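# Transfer 96-well plate from bench spot B1 to nest N1

## Task

Take the 96-well plate off bench spot B1 and put it in the raised nest N1, lying flat within the nest's locating features and turned so that well A1 (the plate's cut-off corner) is at the nest corner labelled A1. Releasing it from a few millimetres above N1 is acceptable, but a substantially higher drop there counts as failure. The plate must stay correctly seated without the robot holding it, so open the gripper and pull the hand away at the end.

## Robot and tools

Robot: two Kinova Gen3 seven-joint arms, left_arm and right_arm, each ending in a Robotiq 2F-85 parallel gripper with a wrist camera (cam_left_wrist, cam_right_wrist, both 504x504, returned in that order). Either arm may do the work; the idle one can be parked out of the way. Do not let the arms collide or press on each other.

Frames: results report poses in a shared scene frame with its origin on the table top between the arms, +z up, +x out over the table, and left_arm on the +y side. The names left and right do not mean image sides. Base positions: left_arm (+0.043, +0.300, 0) m, right_arm (-0.054, -0.267, 0) m, both essentially unrotated. Gripper axes: fingers point along the gripper's +z, and the pads close along its y. end_effector_position is the spot midway between the pads when closed; closed fingertips extend about 19 mm past it (about 6 mm when open). Closing also pushes the tips roughly 13 mm outward, so keep that clearance above a surface. Reported hand positions can be somewhat off, more so at long reach.

Row format (used by execute_actions and move): one flat list of 16 numbers covering both arms, each in [-1, 1]: left dx, dy, dz, rx, ry, rz, left gripper position, left gripper speed, then the same eight for the right arm. dx..rz are an offset, not a pose: they are expressed in that gripper's own axes and counted from its measured pose at the start of the action (for a call's first action, the last pose a result showed). Scale: 1.0 = 0.6 m for translation, 180 degrees for rotation; rx, ry, rz form a single rotation vector. Each row is relative to that same start pose, not to the previous row. Gripper position is absolute: +1 fully open (85 mm), 0 about 41 mm, about -0.8 pads touching, -1 closes until blocked. Gripper speed: -1 about 20 mm/s, 0 about 85, +1 about 150. To leave a gripper unchanged, resend its current position and speed values, since 0 is itself a command. An arm meant to stay still gets zero offsets.

execute_actions(actions): a list of up to 15 actions; each action is a table of up to 15 rows, one row per 1/30 s step; a short table repeats its final row until 15 steps are done. An empty list just returns state and images. Per step the command is clipped to within 70 mm and 16 degrees of the measured pose, so large offsets need several actions; position takes priority over orientation.

move(target, speed, blocking): target is one 16-number row as above, offsets from the last reported pose; the gripper travels in a straight line toward it, both arms finishing together, lasting 0.5 to 10 s. speed is path top speed in m/s, 0.002 to 0.5 (default 0.25); rotation rate cap is twice that in rad/s. Finger values are sent at the start. It does not avoid obstacles; faster motion and targets set deeper past a contact hit and press harder. blocking=false returns after 0.5 s while motion continues; then use wait or stop before issuing more motion. The result adds a move: line with the outcome (done, off_target, moving, held, fault), limits that acted (paced = clipped command; held = some steps blocked, after which the arm may surge) and each gripper's distance from target.

wait(seconds, 0 to 10): lets time pass holding the last commands; returns early if a running move ends. stop(): brakes a running move (fingers keep moving). zoom_image(camera, region=[x0,y0,x1,y1] pixels, max 504x504): closer look at the latest image. read_manual(section): licence texts only. finished_scene(scene): ends the given scene number; the plate must already be placed and released.

Results: a state line per arm with end_effector_position (m) and end_effector_quat_wxyz, Hand target lines showing what the controller is driving toward, position_measured_pct per gripper (about 50 - 50 x position; 0 = fully open; stopping short below about 90 means something is held or blocking; about 90+ means the pads met). A pose unreachable line means the clearance check altered or blocked that arm's command. MOTOR HOT appears from 60 °C; at 75 °C an OVER-TEMPERATURE FAULT lets the arm sag. A torque fault (contact load reaching the joint limit: 49.6 N m for the larger joints, 31.2 N m for the wrist ones, including held weight) freezes the arm for 10 s and drops the rest of the call.

Gripping: open fully, then position -1 and keep it for a firm grip (roughly 190-235 N per pad). For a gentler grip, close to just under the object's width. Release by commanding wider than the object. Open pads span the plate body across its width but not its base flange, so grasp above the flange. Offsets are from the measured pose, so repeating a small push against something rigid does not press deeper.

Suggested order: park the unused arm, locate the plate at B1 and its cut-off corner by camera, approach from above, grip across the body, lift, carry to N1 while turning so the A1 corner matches, lower gently into the locators to within a few mm, open, and retreat upward. Avoid drops, slams, hard pushes and knocking anything off the table; long holds heat the motors, and the simulation keeps running while you think.

Each tool is called after ">>>" as name([rows], argument=value, ...), one row to a line, values as JSON.

## Session

>>> execute_actions(actions=[])

Scene clock: 0.00 s.
left_arm: end_effector_position=(+0.4935, +0.3050, +0.1993) position_measured_pct=0.0 end_effector_quat_wxyz=(-0.001, -0.005, +1.000, -0.000) | right_arm: end_effector_position=(+0.3293, +0.1706, +0.1579) position_measured_pct=0.0 end_effector_quat_wxyz=(-0.391, +0.630, -0.576, +0.345)
Joint positions: left_arm=[-0.057  0.435  0.001  1.655 -0.     1.053  1.514] | right_arm=[-1.713  0.845  0.513  1.964  1.524  0.668  0.424]
Joint velocities: left_arm=[-0.001  0.    -0.001  0.001  0.    -0.    -0.   ] | right_arm=[-0.    -0.002 -0.    -0.001 -0.001  0.001 -0.001]
Motor temperatures (°C, as the motors report them): left_arm=[33 33 31 32 40 38 40] | right_arm=[34 28 33 32 39 38 41]
Hand target (left_arm): +0.493, +0.305, +0.199; -0.001, -0.005, +1.000, -0.000
Hand target (right_arm): +0.329, +0.171, +0.158; -0.391, +0.630, -0.576, +0.345

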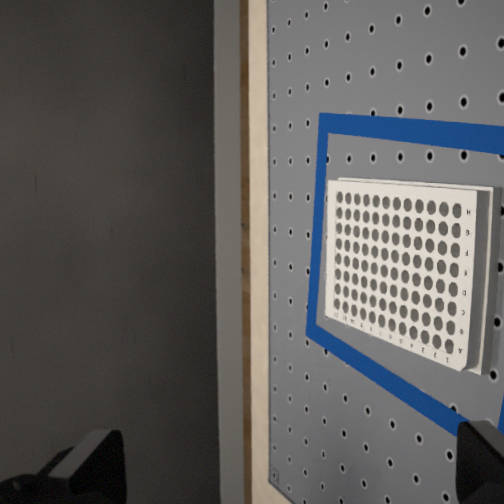

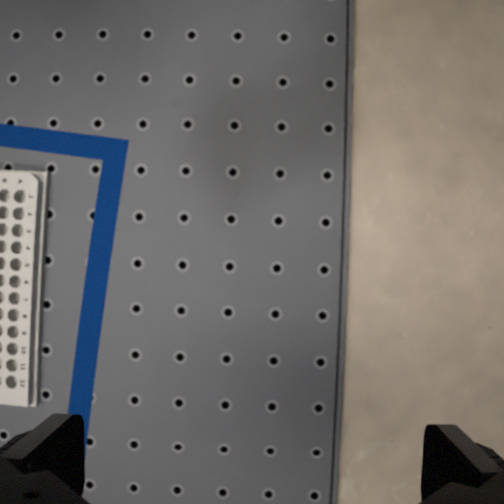

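>>> zoom_image(camera="cam_left_wrist", region=[0, 0, 504, 504])

>>> zoom_image(camera="cam_right_wrist", region=[0, 0, 504, 504])

Region (0, 0, 504, 504) of cam_left_wrist's 504x504 image, scaled by 1.000.

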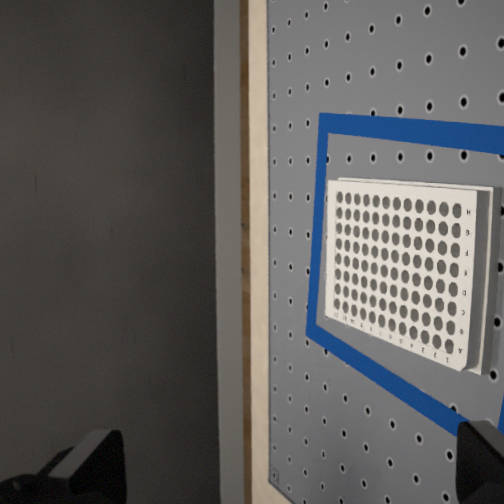

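Region (0, 0, 504, 504) of cam_right_wrist's 504x504 image, scaled by 1.000.

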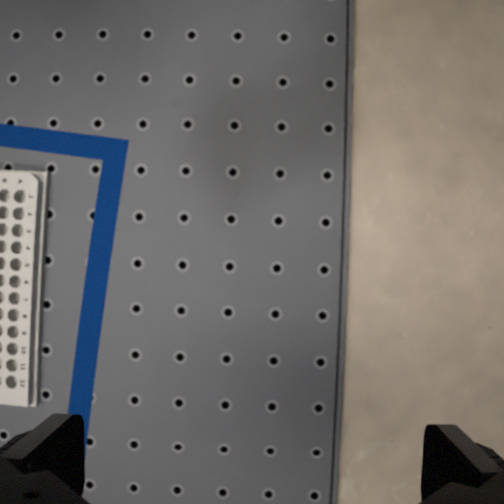

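>>> move(target=[-0.02,-0.24,-0.12,0,0,0,1,0,0.612,-0.277,-0.174,-0.349,0,0,1,0], speed=0.25)

Scene clock: 7.63 s.
left_arm: end_effector_position=(+0.5071, +0.1609, +0.2713) position_measured_pct=0.0 end_effector_quat_wxyz=(-0.001, -0.005, +1.000, -0.000) | right_arm: end_effector_position=(+0.3485, -0.2026, +0.3470) position_measured_pct=0.0 end_effector_quat_wxyz=(-0.005, +0.741, -0.672, -0.005)
Joint positions: left_arm=[ 0.214  0.444  0.055  1.393 -0.023  1.306  1.84 ] | right_arm=[-0.79   0.279  0.794  1.482 -0.213  1.464  3.244]
Joint velocities: left_arm=[-0.    -0.001 -0.    -0.     0.     0.    -0.   ] | right_arm=[ 0.003  0.005  0.002 -0.001  0.    -0.001  0.001]
Motor temperatures (°C, as the motors report them): left_arm=[33 34 31 32 40 38 40] | right_arm=[34 28 33 32 39 39 41]
Hand target (left_arm): +0.507, +0.161, +0.271; -0.001, -0.005, +1.000, -0.000
Hand target (right_arm): +0.349, -0.203, +0.347; -0.005, +0.741, -0.672, -0.005
Off the commanded pose (left_arm): 0.000 m, 0 deg.
Off the commanded pose (right_arm): 0.003 m, 0 deg.
move: done; limits=paced

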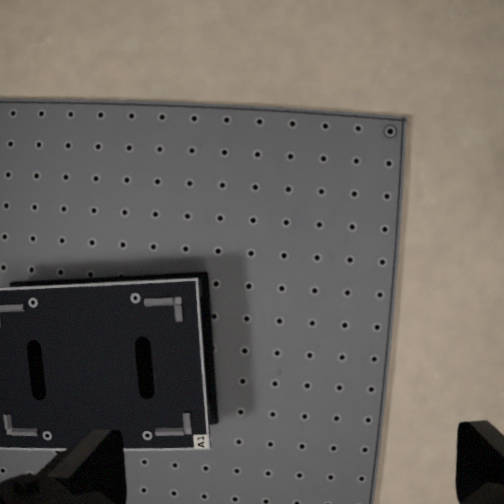

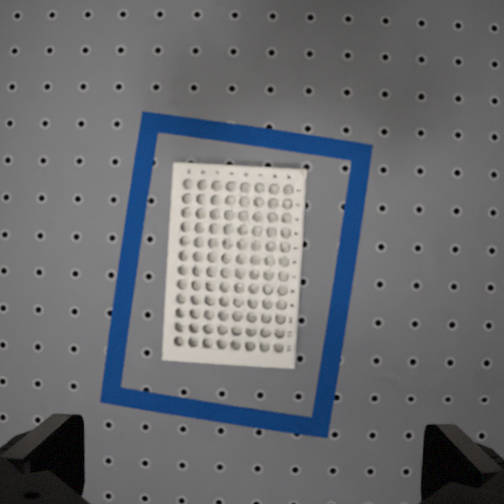

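>>> zoom_image(camera="cam_right_wrist", region=[130, 140, 380, 390])

>>> zoom_image(camera="cam_left_wrist", region=[0, 250, 252, 502])

>>> zoom_image(camera="cam_right_wrist", region=[0, 378, 504, 504])

Region (130, 140, 380, 390) of cam_right_wrist's 504x504 image, scaled by 2.016.

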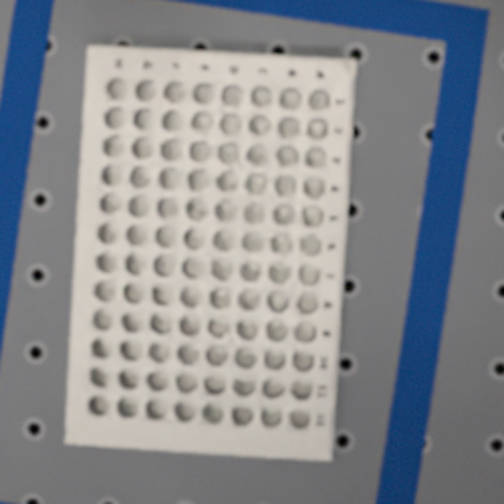

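Region (0, 250, 252, 502) of cam_left_wrist's 504x504 image, scaled by 2.000.

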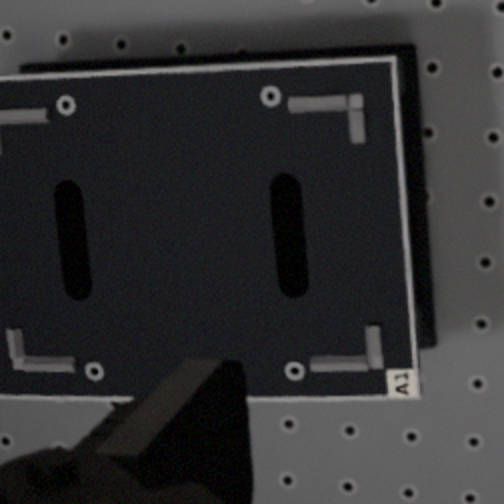

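Region (0, 378, 504, 504) of cam_right_wrist's 504x504 image, scaled by 1.000; it fills the top 126 rows of this view, and the rest is white.

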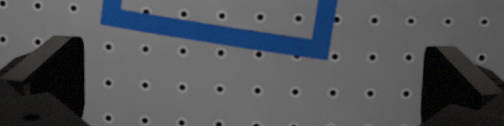

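>>> move(target=[0.0767,-0.0183,0.343,0,0,0.0106,1,0,-0.12,-0.187,0.1,0,0,0,1,0], speed=0.25)

Scene clock: 15.20 s.
left_arm: end_effector_position=(+0.4611, +0.1493, +0.0658) position_measured_pct=0.0 end_effector_quat_wxyz=(-0.000, +0.012, +1.000, -0.001) | right_arm: end_effector_position=(+0.4530, -0.1189, +0.2883) position_measured_pct=0.0 end_effector_quat_wxyz=(-0.006, +0.741, -0.671, -0.005)
Joint positions: left_arm=[ 0.269  0.634  0.044  1.841 -0.04   0.667  1.873] | right_arm=[-0.691  0.613  0.712  1.199 -0.403  1.461  3.209]
Joint velocities: left_arm=[ 0.002  0.007  0.001  0.001 -0.001  0.     0.   ] | right_arm=[ 0.005  0.008  0.002 -0.003 -0.     0.     0.001]
Motor temperatures (°C, as the motors report them): left_arm=[33 34 31 32 40 38 40] | right_arm=[34 29 33 32 39 39 41]
Hand target (left_arm): +0.461, +0.149, +0.065; -0.001, +0.012, +1.000, -0.000
Hand target (right_arm): +0.453, -0.119, +0.288; -0.005, +0.741, -0.671, -0.005
Off the commanded pose (left_arm): 0.000 m, 0 deg.
Off the commanded pose (right_arm): 0.000 m, 0 deg.
move: done

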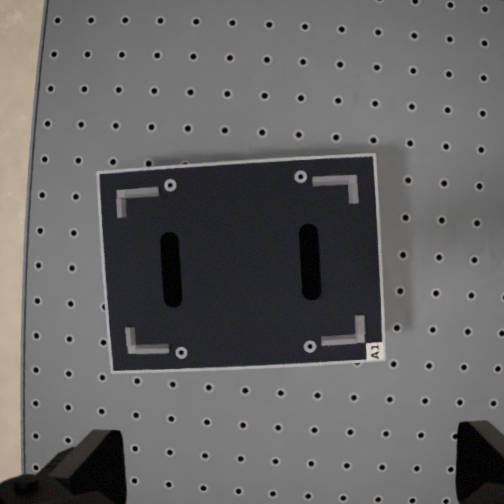

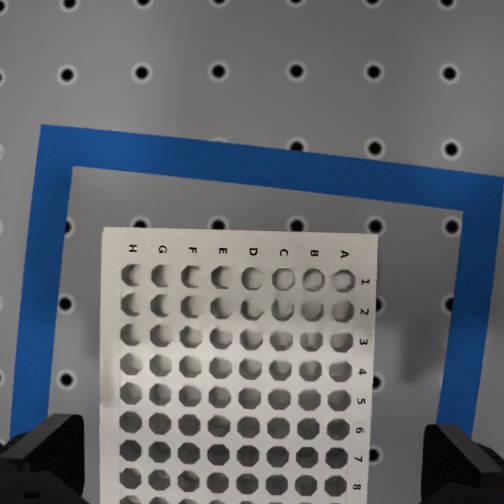

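>>> zoom_image(camera="cam_right_wrist", region=[40, 210, 290, 460])

>>> zoom_image(camera="cam_right_wrist", region=[220, 210, 470, 460])

Region (40, 210, 290, 460) of cam_right_wrist's 504x504 image, scaled by 2.016.

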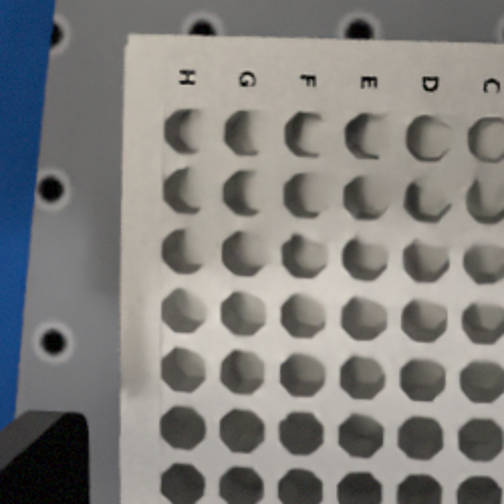

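Region (220, 210, 470, 460) of cam_right_wrist's 504x504 image, scaled by 2.016.

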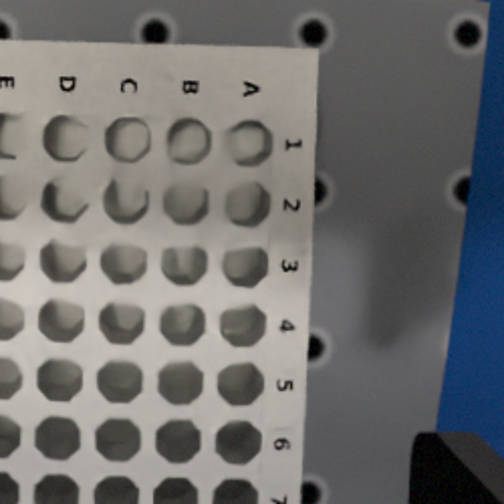

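>>> zoom_image(camera="cam_left_wrist", region=[70, 100, 410, 440])

Region (70, 100, 410, 440) of cam_left_wrist's 504x504 image, scaled by 1.482.

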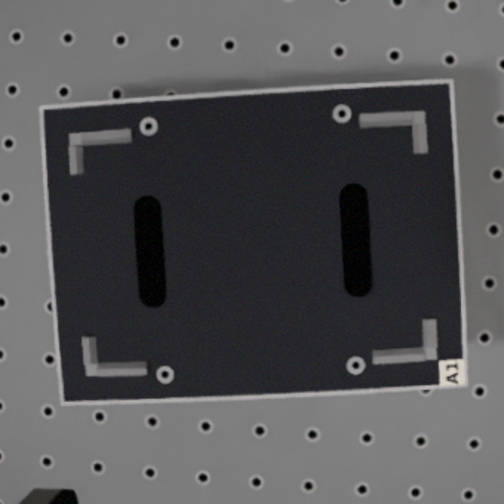

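>>> move(target=[-0.009,-0.0106,0.048,0,0,-0.001,1,0,0.363,-0.018,0.03,0,-0.306,0,1,0], speed=0.3)

Scene clock: 25.03 s.
left_arm: end_effector_position=(+0.4663, +0.1428, +0.0369) position_measured_pct=0.0 end_effector_quat_wxyz=(-0.000, +0.010, +1.000, -0.001) | right_arm: end_effector_position=(+0.4833, -0.3344, +0.2647) position_measured_pct=0.0 end_effector_quat_wxyz=(-0.316, +0.654, -0.593, -0.347)
Joint positions: left_arm=[ 0.284  0.702  0.038  1.834 -0.041  0.607  1.887] | right_arm=[ 0.347  0.989  0.38   0.891 -1.054  1.981  3.828]
Joint velocities: left_arm=[-0.001  0.    -0.001  0.     0.     0.    -0.   ] | right_arm=[ 0.003  0.004  0.001 -0.001 -0.001  0.001  0.002]
Motor temperatures (°C, as the motors report them): left_arm=[33 34 31 32 40 38 40] | right_arm=[34 29 33 32 39 38 41]
Hand target (left_arm): +0.466, +0.143, +0.037; -0.000, +0.010, +1.000, -0.001
Hand target (right_arm): +0.483, -0.335, +0.265; -0.316, +0.654, -0.593, -0.348
Off the commanded pose (left_arm): 0.000 m, 0 deg.
Off the commanded pose (right_arm): 0.003 m, 0 deg.
move: done

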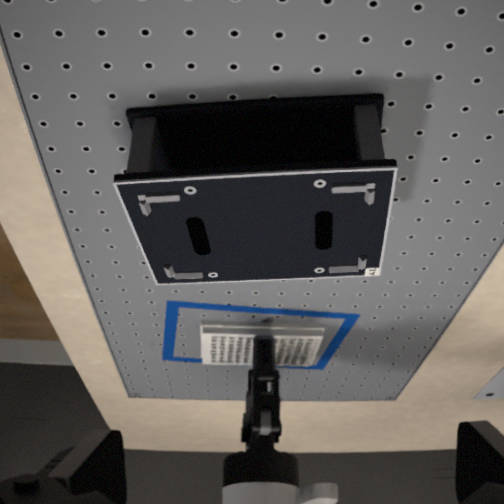

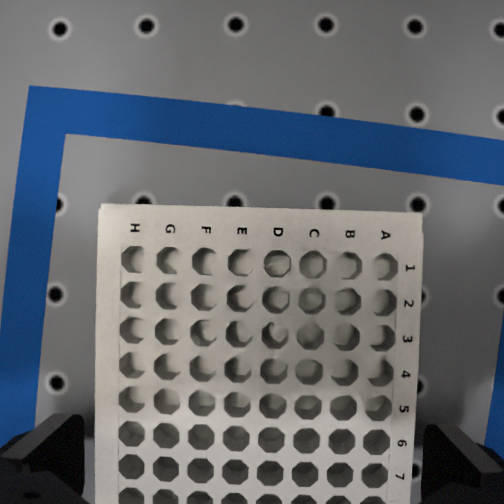

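>>> zoom_image(camera="cam_right_wrist", region=[40, 378, 166, 504])

>>> zoom_image(camera="cam_right_wrist", region=[340, 378, 466, 504])

>>> zoom_image(camera="cam_left_wrist", region=[190, 290, 340, 440])

Region (40, 378, 166, 504) of cam_right_wrist's 504x504 image, scaled by 4.000.

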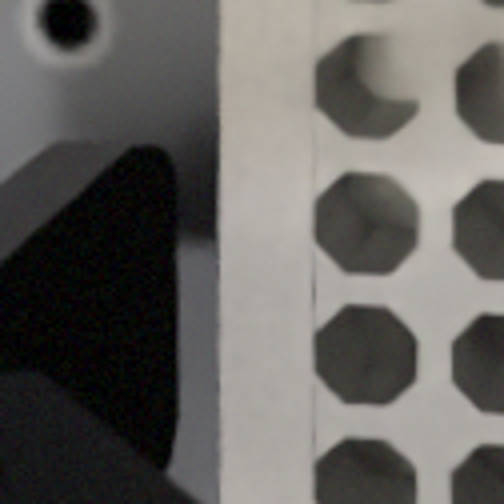

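Region (340, 378, 466, 504) of cam_right_wrist's 504x504 image, scaled by 4.000.

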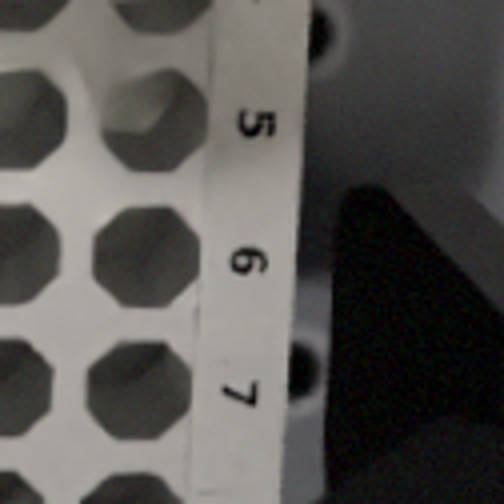

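Region (190, 290, 340, 440) of cam_left_wrist's 504x504 image, scaled by 3.360.

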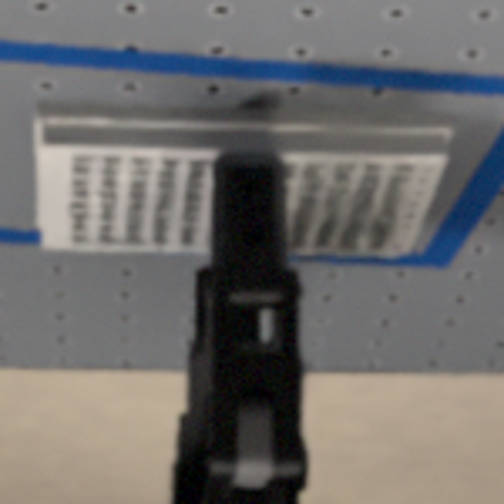

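>>> move(target=[0,0,0.021,0,0,0,1,0,0,0,0,0,0,0,1,0], speed=0.03)

Scene clock: 27.67 s.
left_arm: end_effector_position=(+0.4664, +0.1428, +0.0244) position_measured_pct=0.0 end_effector_quat_wxyz=(-0.000, +0.010, +1.000, -0.001) | right_arm: end_effector_position=(+0.4833, -0.3344, +0.2647) position_measured_pct=0.0 end_effector_quat_wxyz=(-0.316, +0.654, -0.593, -0.347)
Joint positions: left_arm=[ 0.285  0.727  0.036  1.839 -0.042  0.576  1.888] | right_arm=[ 0.347  0.989  0.38   0.891 -1.054  1.981  3.828]
Joint velocities: left_arm=[-0.     0.001  0.001  0.    -0.    -0.    -0.   ] | right_arm=[ 0.     0.    -0.     0.002  0.     0.001  0.   ]
Motor temperatures (°C, as the motors report them): left_arm=[33 34 31 32 40 38 40] | right_arm=[34 29 33 32 39 39 41]
Hand target (left_arm): +0.466, +0.143, +0.024; -0.000, +0.010, +1.000, -0.001
Hand target (right_arm): +0.483, -0.334, +0.265; -0.316, +0.654, -0.593, -0.347
Off the commanded pose (left_arm): 0.000 m, 0 deg.
Off the commanded pose (right_arm): 0.000 m, 0 deg.
move: done

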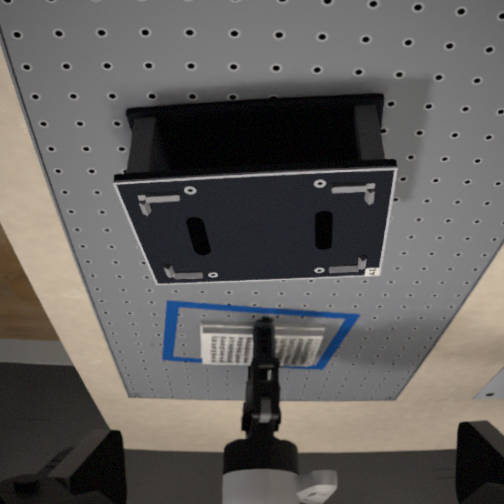

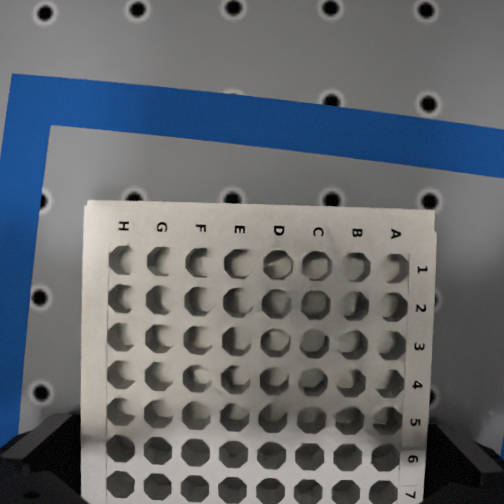

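>>> execute_actions([
  [[0,0,0,0,0,0,0.75,-1,0,0,0,0,0,0,1,0]],
])

Scene clock: 28.60 s.
left_arm: end_effector_position=(+0.4669, +0.1429, +0.0267) position_measured_pct=6.7 end_effector_quat_wxyz=(+0.001, +0.010, +1.000, -0.001) | right_arm: end_effector_position=(+0.4833, -0.3344, +0.2647) position_measured_pct=0.0 end_effector_quat_wxyz=(-0.316, +0.654, -0.593, -0.347)
Joint positions: left_arm=[ 0.285  0.722  0.036  1.84  -0.042  0.578  1.888] | right_arm=[ 0.347  0.989  0.38   0.891 -1.054  1.981  3.828]
Joint velocities: left_arm=[-0.    -0.008  0.     0.002 -0.     0.004  0.   ] | right_arm=[-0.     0.001  0.     0.     0.001  0.001  0.   ]
Motor temperatures (°C, as the motors report them): left_arm=[33 34 31 32 40 38 40] | right_arm=[34 29 33 32 39 39 41]
Hand target (left_arm): +0.466, +0.143, +0.024; -0.000, +0.010, +1.000, -0.001
Hand target (right_arm): +0.483, -0.334, +0.265; -0.316, +0.654, -0.593, -0.347
Off the commanded pose (left_arm): 0.002 m, 0 deg.
Off the commanded pose (right_arm): 0.000 m, 0 deg.

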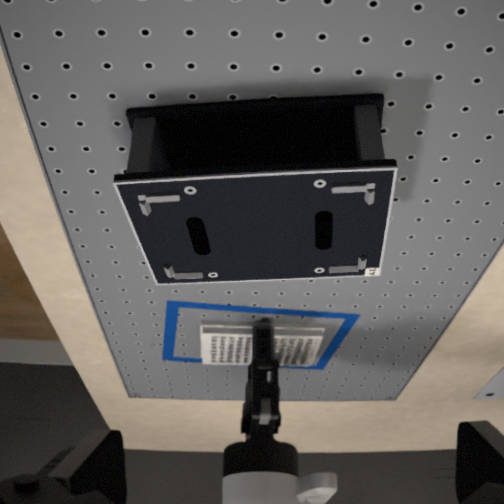

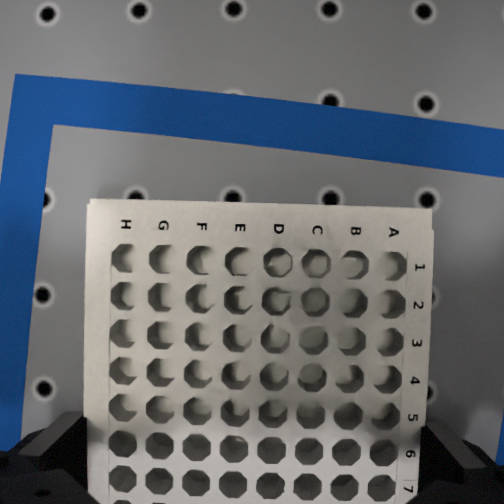

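>>> execute_actions([
  [[0,0,-0.001,0,0,0,0.75,-1,0,0,0,0,0,0,1,0],[0,0,-0.002,0,0,0,0.75,-1,0,0,0,0,0,0,1,0],[0,0,-0.003,0,0,0,0.75,-1,0,0,0,0,0,0,1,0],[0,0,-0.005,0,0,0,0.75,-1,0,0,0,0,0,0,1,0],[0,0,-0.007,0,0,0,0.75,-1,0,0,0,0,0,0,1,0],[0,0,-0.01,0,0,0,0.75,-1,0,0,0,0,0,0,1,0],[0,0,-0.013,0,0,0,0.75,-1,0,0,0,0,0,0,1,0],[0,0,-0.016,0,0,0,0.75,-1,0,0,0,0,0,0,1,0],[0,0,-0.019,0,0,0,0.75,-1,0,0,0,0,0,0,1,0],[0,0,-0.021,0,0,0,0.75,-1,0,0,0,0,0,0,1,0],[0,0,-0.023,0,0,0,0.75,-1,0,0,0,0,0,0,1,0],[0,0,-0.025,0,0,0,0.75,-1,0,0,0,0,0,0,1,0]],
])

Scene clock: 30.33 s.
left_arm: end_effector_position=(+0.4667, +0.1429, +0.0414) position_measured_pct=8.7 end_effector_quat_wxyz=(+0.001, +0.010, +1.000, -0.001) | right_arm: end_effector_position=(+0.4833, -0.3344, +0.2647) position_measured_pct=0.0 end_effector_quat_wxyz=(-0.316, +0.654, -0.593, -0.347)
Joint positions: left_arm=[ 0.284  0.692  0.038  1.833 -0.041  0.616  1.887] | right_arm=[ 0.347  0.989  0.38   0.891 -1.054  1.981  3.828]
Joint velocities: left_arm=[-0.    -0.004 -0.     0.002  0.     0.004 -0.   ] | right_arm=[ 0.    -0.001  0.     0.     0.     0.001  0.   ]
Motor temperatures (°C, as the motors report them): left_arm=[33 34 31 32 40 38 40] | right_arm=[34 29 33 32 39 39 41]
Hand target (left_arm): +0.467, +0.143, +0.042; +0.001, +0.010, +1.000, -0.001
Hand target (right_arm): +0.483, -0.334, +0.265; -0.316, +0.654, -0.593, -0.347
Off the commanded pose (left_arm): 0.000 m, 0 deg.
Off the commanded pose (right_arm): 0.000 m, 0 deg.

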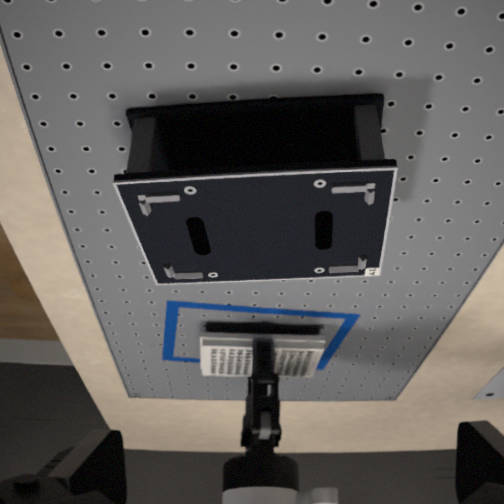

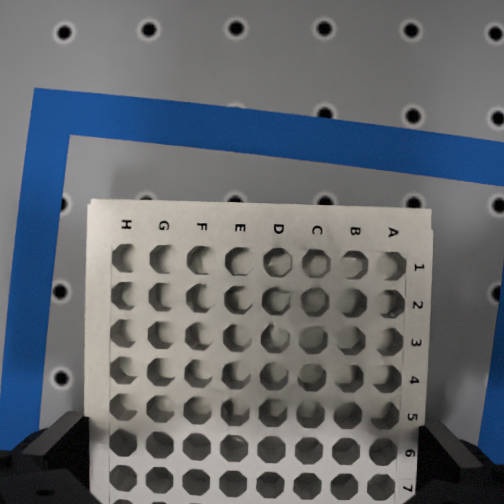

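>>> move(target=[-0.017,-0.188,-0.14,0,0,-0.0489,0.75,-1,0,0,0,0,0,0,1,0], speed=0.2)

Scene clock: 32.23 s.
left_arm: end_effector_position=(+0.4748, +0.0302, +0.1257) position_measured_pct=8.7 end_effector_quat_wxyz=(+0.001, -0.067, +0.998, -0.001) | right_arm: end_effector_position=(+0.4833, -0.3344, +0.2647) position_measured_pct=0.0 end_effector_quat_wxyz=(-0.316, +0.654, -0.593, -0.347)
Joint positions: left_arm=[ 0.518  0.645  0.003  1.551 -0.001  0.943  2.216] | right_arm=[ 0.347  0.989  0.38   0.891 -1.054  1.981  3.828]
Joint velocities: left_arm=[ 0.007  0.004  0.006 -0.001 -0.003  0.     0.003] | right_arm=[-0.     0.    -0.001 -0.    -0.     0.     0.   ]
Motor temperatures (°C, as the motors report them): left_arm=[33 34 31 32 40 38 40] | right_arm=[34 29 33 32 39 39 41]
Hand target (left_arm): +0.475, +0.030, +0.126; +0.001, -0.067, +0.998, -0.001
Hand target (right_arm): +0.483, -0.334, +0.265; -0.316, +0.654, -0.593, -0.347
Off the commanded pose (left_arm): 0.000 m, 0 deg.
Off the commanded pose (right_arm): 0.000 m, 0 deg.
move: done

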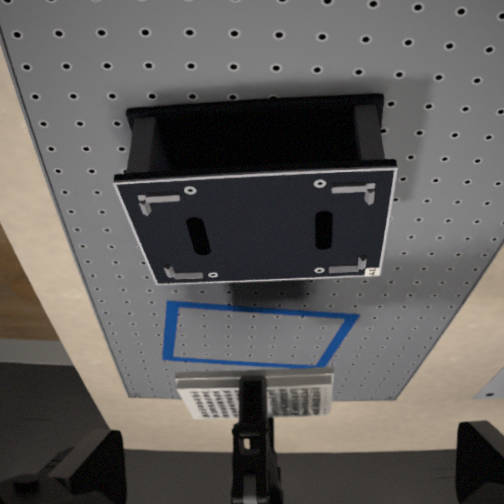

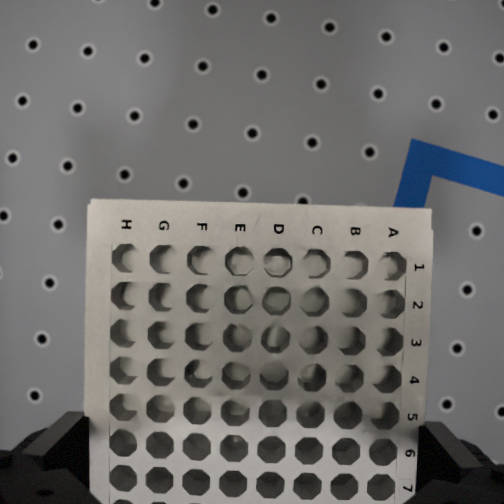

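>>> move(target=[-0.009,-0.309,0.0,0,0,0,0.75,-1,0,0,0,0,0,0,1,0], speed=0.2)

Scene clock: 35.20 s.
left_arm: end_effector_position=(+0.5053, -0.1526, +0.1267) position_measured_pct=8.7 end_effector_quat_wxyz=(+0.001, -0.067, +0.998, -0.001) | right_arm: end_effector_position=(+0.4833, -0.3344, +0.2647) position_measured_pct=0.0 end_effector_quat_wxyz=(-0.316, +0.654, -0.593, -0.347)
Joint positions: left_arm=[ 0.739  0.957  0.019  0.902 -0.016  1.279  2.45 ] | right_arm=[ 0.347  0.989  0.38   0.891 -1.054  1.981  3.828]
Joint velocities: left_arm=[ 0.002  0.015  0.001 -0.007 -0.001  0.002  0.001] | right_arm=[ 0.    -0.     0.     0.001 -0.     0.001  0.   ]
Motor temperatures (°C, as the motors report them): left_arm=[33 34 31 32 40 38 40] | right_arm=[34 29 33 33 39 39 41]
Hand target (left_arm): +0.505, -0.153, +0.126; +0.001, -0.067, +0.998, -0.001
Hand target (right_arm): +0.483, -0.334, +0.265; -0.316, +0.654, -0.593, -0.347
Off the commanded pose (left_arm): 0.001 m, 0 deg.
Off the commanded pose (right_arm): 0.000 m, 0 deg.
move: done

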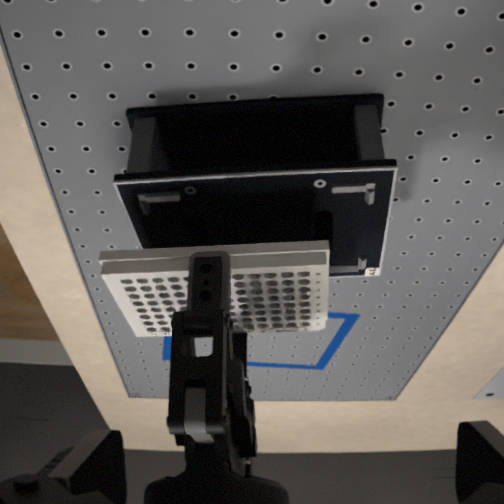

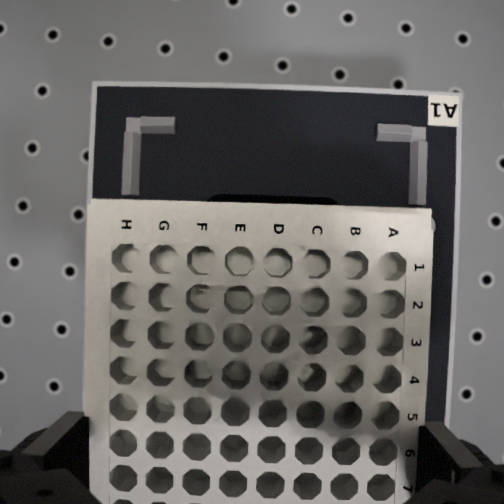

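>>> zoom_image(camera="cam_right_wrist", region=[70, 70, 230, 230])

>>> zoom_image(camera="cam_right_wrist", region=[320, 80, 480, 240])

Region (70, 70, 230, 230) of cam_right_wrist's 504x504 image, scaled by 3.150.

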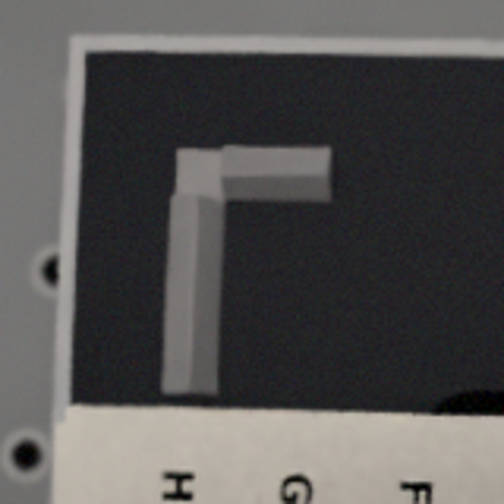

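Region (320, 80, 480, 240) of cam_right_wrist's 504x504 image, scaled by 3.150.

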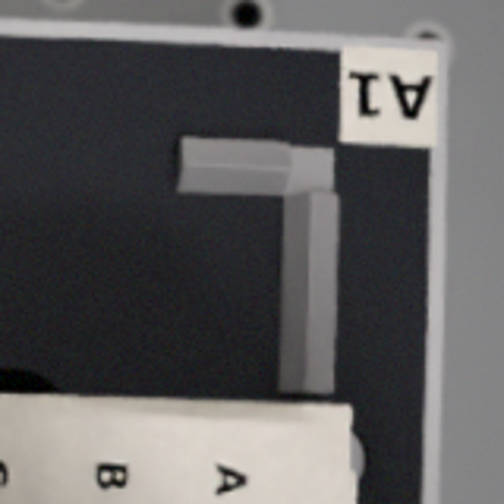

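>>> move(target=[0.0395,0.0062,0.040,0,0,0,0.75,-1,0,0,0,0,0,0,1,0], speed=0.06)

Scene clock: 38.70 s.
left_arm: end_effector_position=(+0.4814, -0.1521, +0.1024) position_measured_pct=8.7 end_effector_quat_wxyz=(+0.001, -0.067, +0.998, -0.001) | right_arm: end_effector_position=(+0.4833, -0.3344, +0.2647) position_measured_pct=0.0 end_effector_quat_wxyz=(-0.316, +0.654, -0.593, -0.347)
Joint positions: left_arm=[ 0.765  0.934  0.015  1.033 -0.013  1.171  2.474] | right_arm=[ 0.347  0.989  0.38   0.891 -1.054  1.981  3.828]
Joint velocities: left_arm=[ 0.002 -0.003  0.001  0.    -0.    -0.002  0.   ] | right_arm=[ 0.    -0.001 -0.     0.001 -0.     0.001 -0.   ]
Motor temperatures (°C, as the motors report them): left_arm=[33 34 31 32 40 38 40] | right_arm=[34 29 33 33 39 39 41]
Hand target (left_arm): +0.481, -0.152, +0.103; +0.001, -0.067, +0.998, -0.001
Hand target (right_arm): +0.483, -0.334, +0.265; -0.316, +0.654, -0.593, -0.347
Off the commanded pose (left_arm): 0.000 m, 0 deg.
Off the commanded pose (right_arm): 0.000 m, 0 deg.
move: done

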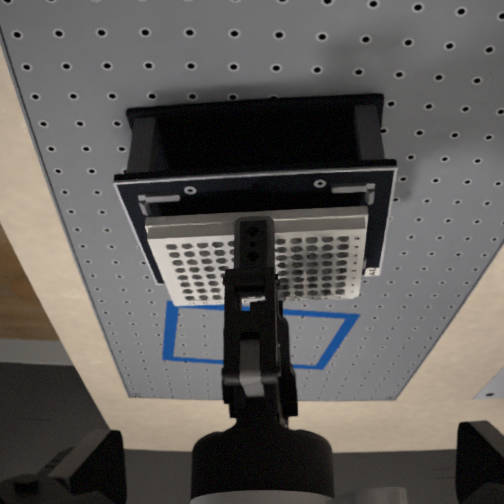

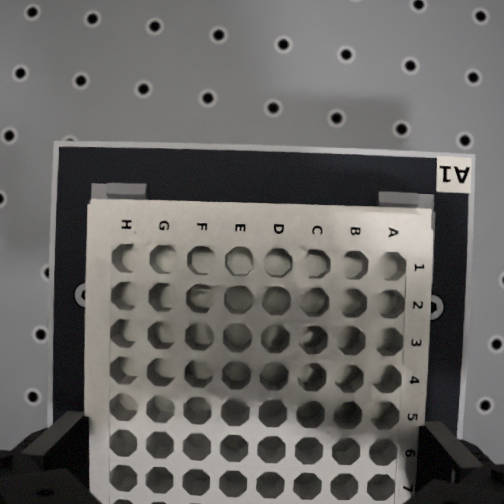

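>>> zoom_image(camera="cam_right_wrist", region=[40, 130, 166, 256])

>>> zoom_image(camera="cam_right_wrist", region=[360, 135, 486, 261])

>>> zoom_image(camera="cam_left_wrist", region=[110, 150, 410, 320])

Region (40, 130, 166, 256) of cam_right_wrist's 504x504 image, scaled by 4.000.

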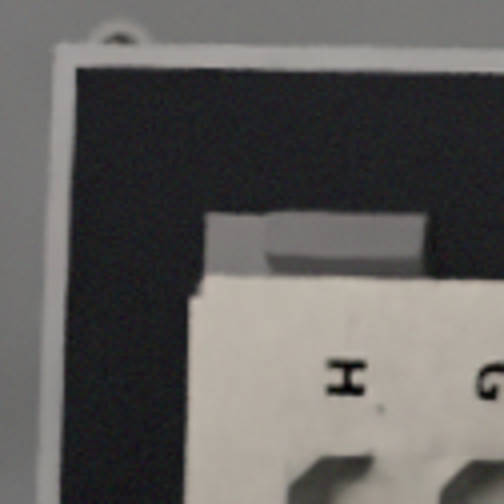

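Region (360, 135, 486, 261) of cam_right_wrist's 504x504 image, scaled by 4.000.

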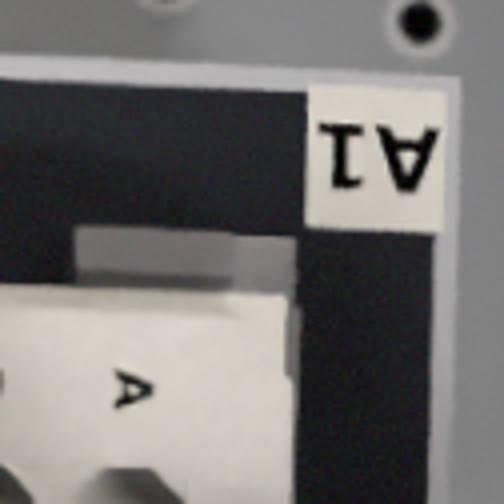

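Region (110, 150, 410, 320) of cam_left_wrist's 504x504 image, scaled by 1.680; it fills the top 286 rows of this view, and the rest is white.

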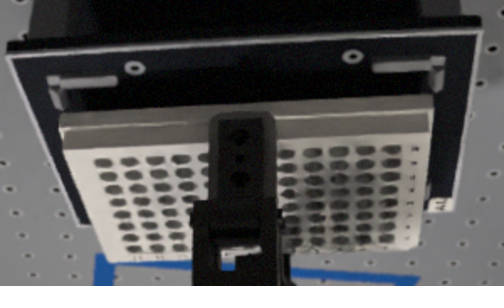

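>>> move(target=[0.0008,0.0003,0.012,0,0,0.0006,0.75,-1,0,0,0,0,0,0,1,0], speed=0.02)

>>> zoom_image(camera="cam_right_wrist", region=[40, 130, 166, 256])

>>> zoom_image(camera="cam_right_wrist", region=[360, 135, 486, 261])

>>> zoom_image(camera="cam_left_wrist", region=[110, 150, 260, 300])

>>> zoom_image(camera="cam_left_wrist", region=[260, 150, 410, 300])

Scene clock: 43.03 s.
left_arm: end_effector_position=(+0.4809, -0.1520, +0.0952) position_measured_pct=8.7 end_effector_quat_wxyz=(+0.001, -0.066, +0.998, -0.001) | right_arm: end_effector_position=(+0.4833, -0.3344, +0.2647) position_measured_pct=0.0 end_effector_quat_wxyz=(-0.316, +0.654, -0.593, -0.347)
Joint positions: left_arm=[ 0.765  0.941  0.015  1.043 -0.013  1.154  2.473] | right_arm=[ 0.347  0.989  0.38   0.891 -1.054  1.981  3.828]
Joint velocities: left_arm=[-0.001 -0.    -0.001 -0.     0.    -0.     0.   ] | right_arm=[ 0.    -0.002 -0.001  0.001 -0.     0.     0.   ]
Motor temperatures (°C, as the motors report them): left_arm=[33 34 31 32 40 38 40] | right_arm=[34 29 33 33 39 39 41]
Hand target (left_arm): +0.481, -0.152, +0.095; +0.001, -0.066, +0.998, -0.001
Hand target (right_arm): +0.483, -0.334, +0.265; -0.316, +0.654, -0.593, -0.347
Off the commanded pose (left_arm): 0.000 m, 0 deg.
Off the commanded pose (right_arm): 0.000 m, 0 deg.
move: done

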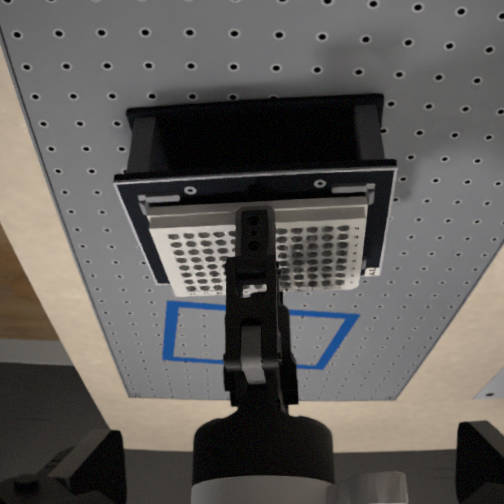

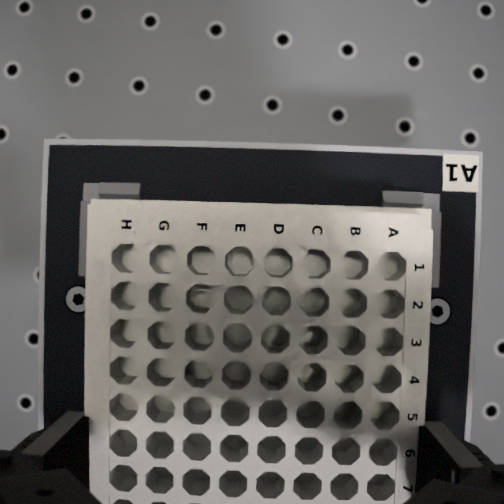

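Region (40, 130, 166, 256) of cam_right_wrist's 504x504 image, scaled by 4.000.

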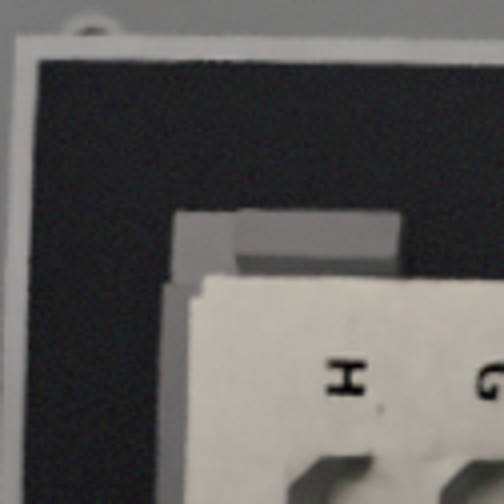

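Region (360, 135, 486, 261) of cam_right_wrist's 504x504 image, scaled by 4.000.

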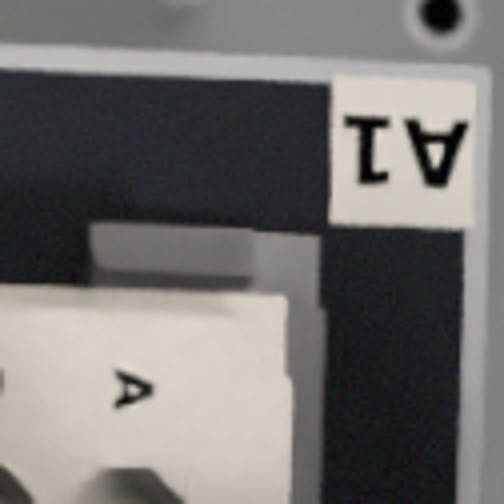

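Region (110, 150, 260, 300) of cam_left_wrist's 504x504 image, scaled by 3.360.

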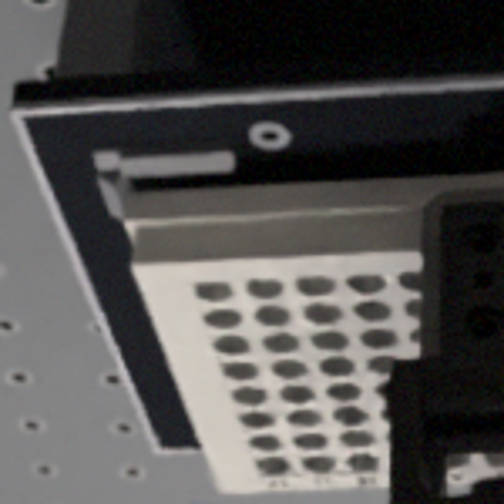

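Region (260, 150, 410, 300) of cam_left_wrist's 504x504 image, scaled by 3.360.

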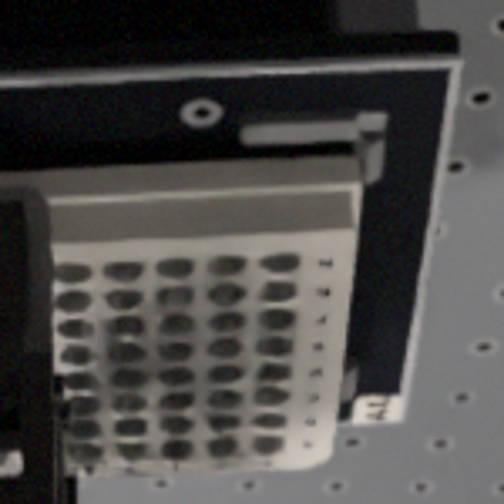

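>>> move(target=[-0.0009,0.0001,0.0075,0,0,0,0.75,-1,0,0,0,0,0,0,1,0], speed=0.01)

>>> zoom_image(camera="cam_right_wrist", region=[40, 130, 166, 256])

>>> zoom_image(camera="cam_right_wrist", region=[360, 135, 486, 261])

>>> zoom_image(camera="cam_left_wrist", region=[110, 150, 260, 300])

>>> zoom_image(camera="cam_left_wrist", region=[260, 150, 410, 300])

Scene clock: 45.83 s.
left_arm: end_effector_position=(+0.4815, -0.1519, +0.0907) position_measured_pct=8.7 end_effector_quat_wxyz=(+0.001, -0.066, +0.998, -0.001) | right_arm: end_effector_position=(+0.4833, -0.3344, +0.2647) position_measured_pct=0.0 end_effector_quat_wxyz=(-0.316, +0.654, -0.593, -0.347)
Joint positions: left_arm=[ 0.764  0.947  0.015  1.047 -0.013  1.146  2.472] | right_arm=[ 0.347  0.989  0.38   0.891 -1.054  1.981  3.828]
Joint velocities: left_arm=[-0.001  0.    -0.     0.001 -0.    -0.     0.   ] | right_arm=[-0.001 -0.001  0.    -0.     0.001 -0.002  0.001]
Motor temperatures (°C, as the motors report them): left_arm=[33 34 31 32 40 38 40] | right_arm=[34 29 33 33 39 39 41]
Hand target (left_arm): +0.481, -0.152, +0.091; +0.001, -0.066, +0.998, -0.001
Hand target (right_arm): +0.483, -0.334, +0.265; -0.316, +0.654, -0.593, -0.347
Off the commanded pose (left_arm): 0.000 m, 0 deg.
Off the commanded pose (right_arm): 0.000 m, 0 deg.
move: done

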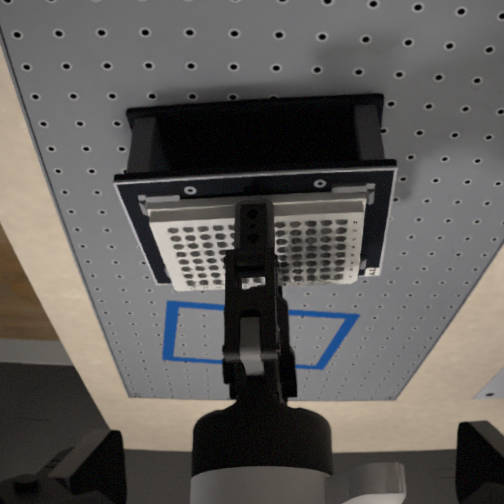

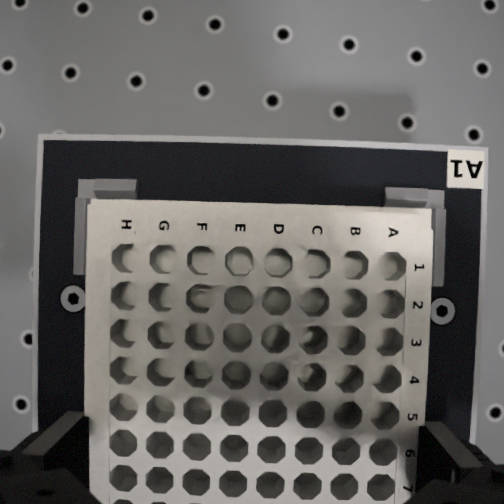

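Region (40, 130, 166, 256) of cam_right_wrist's 504x504 image, scaled by 4.000.

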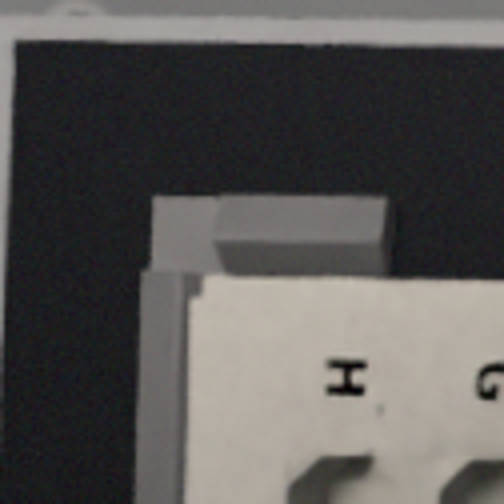

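Region (360, 135, 486, 261) of cam_right_wrist's 504x504 image, scaled by 4.000.

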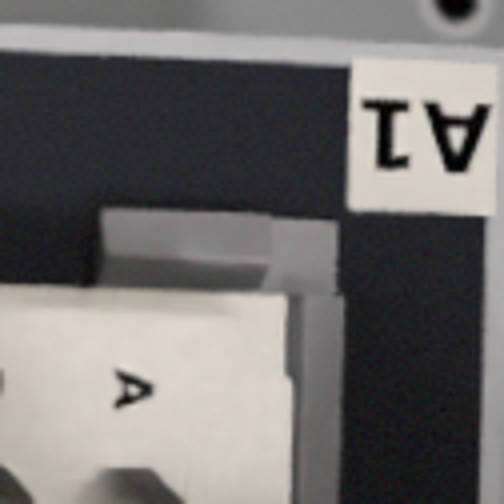

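Region (110, 150, 260, 300) of cam_left_wrist's 504x504 image, scaled by 3.360.

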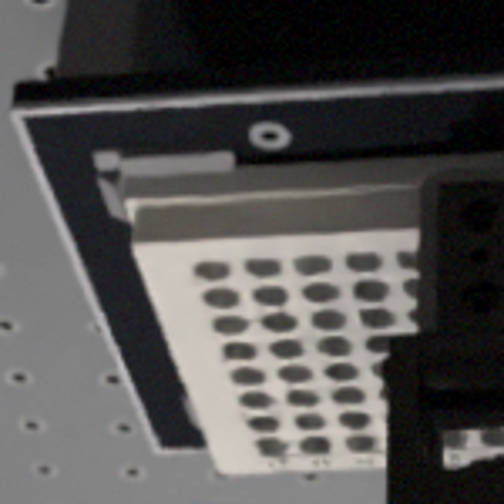

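Region (260, 150, 410, 300) of cam_left_wrist's 504x504 image, scaled by 3.360.

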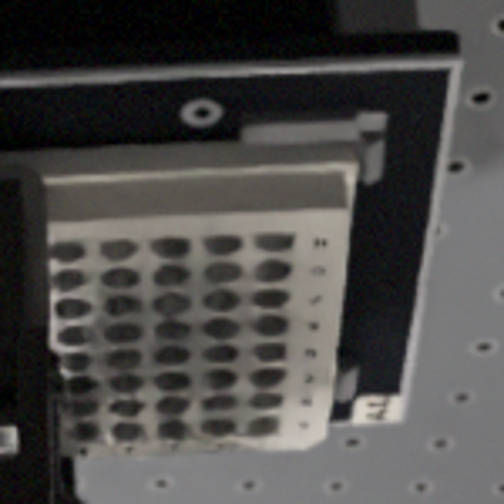

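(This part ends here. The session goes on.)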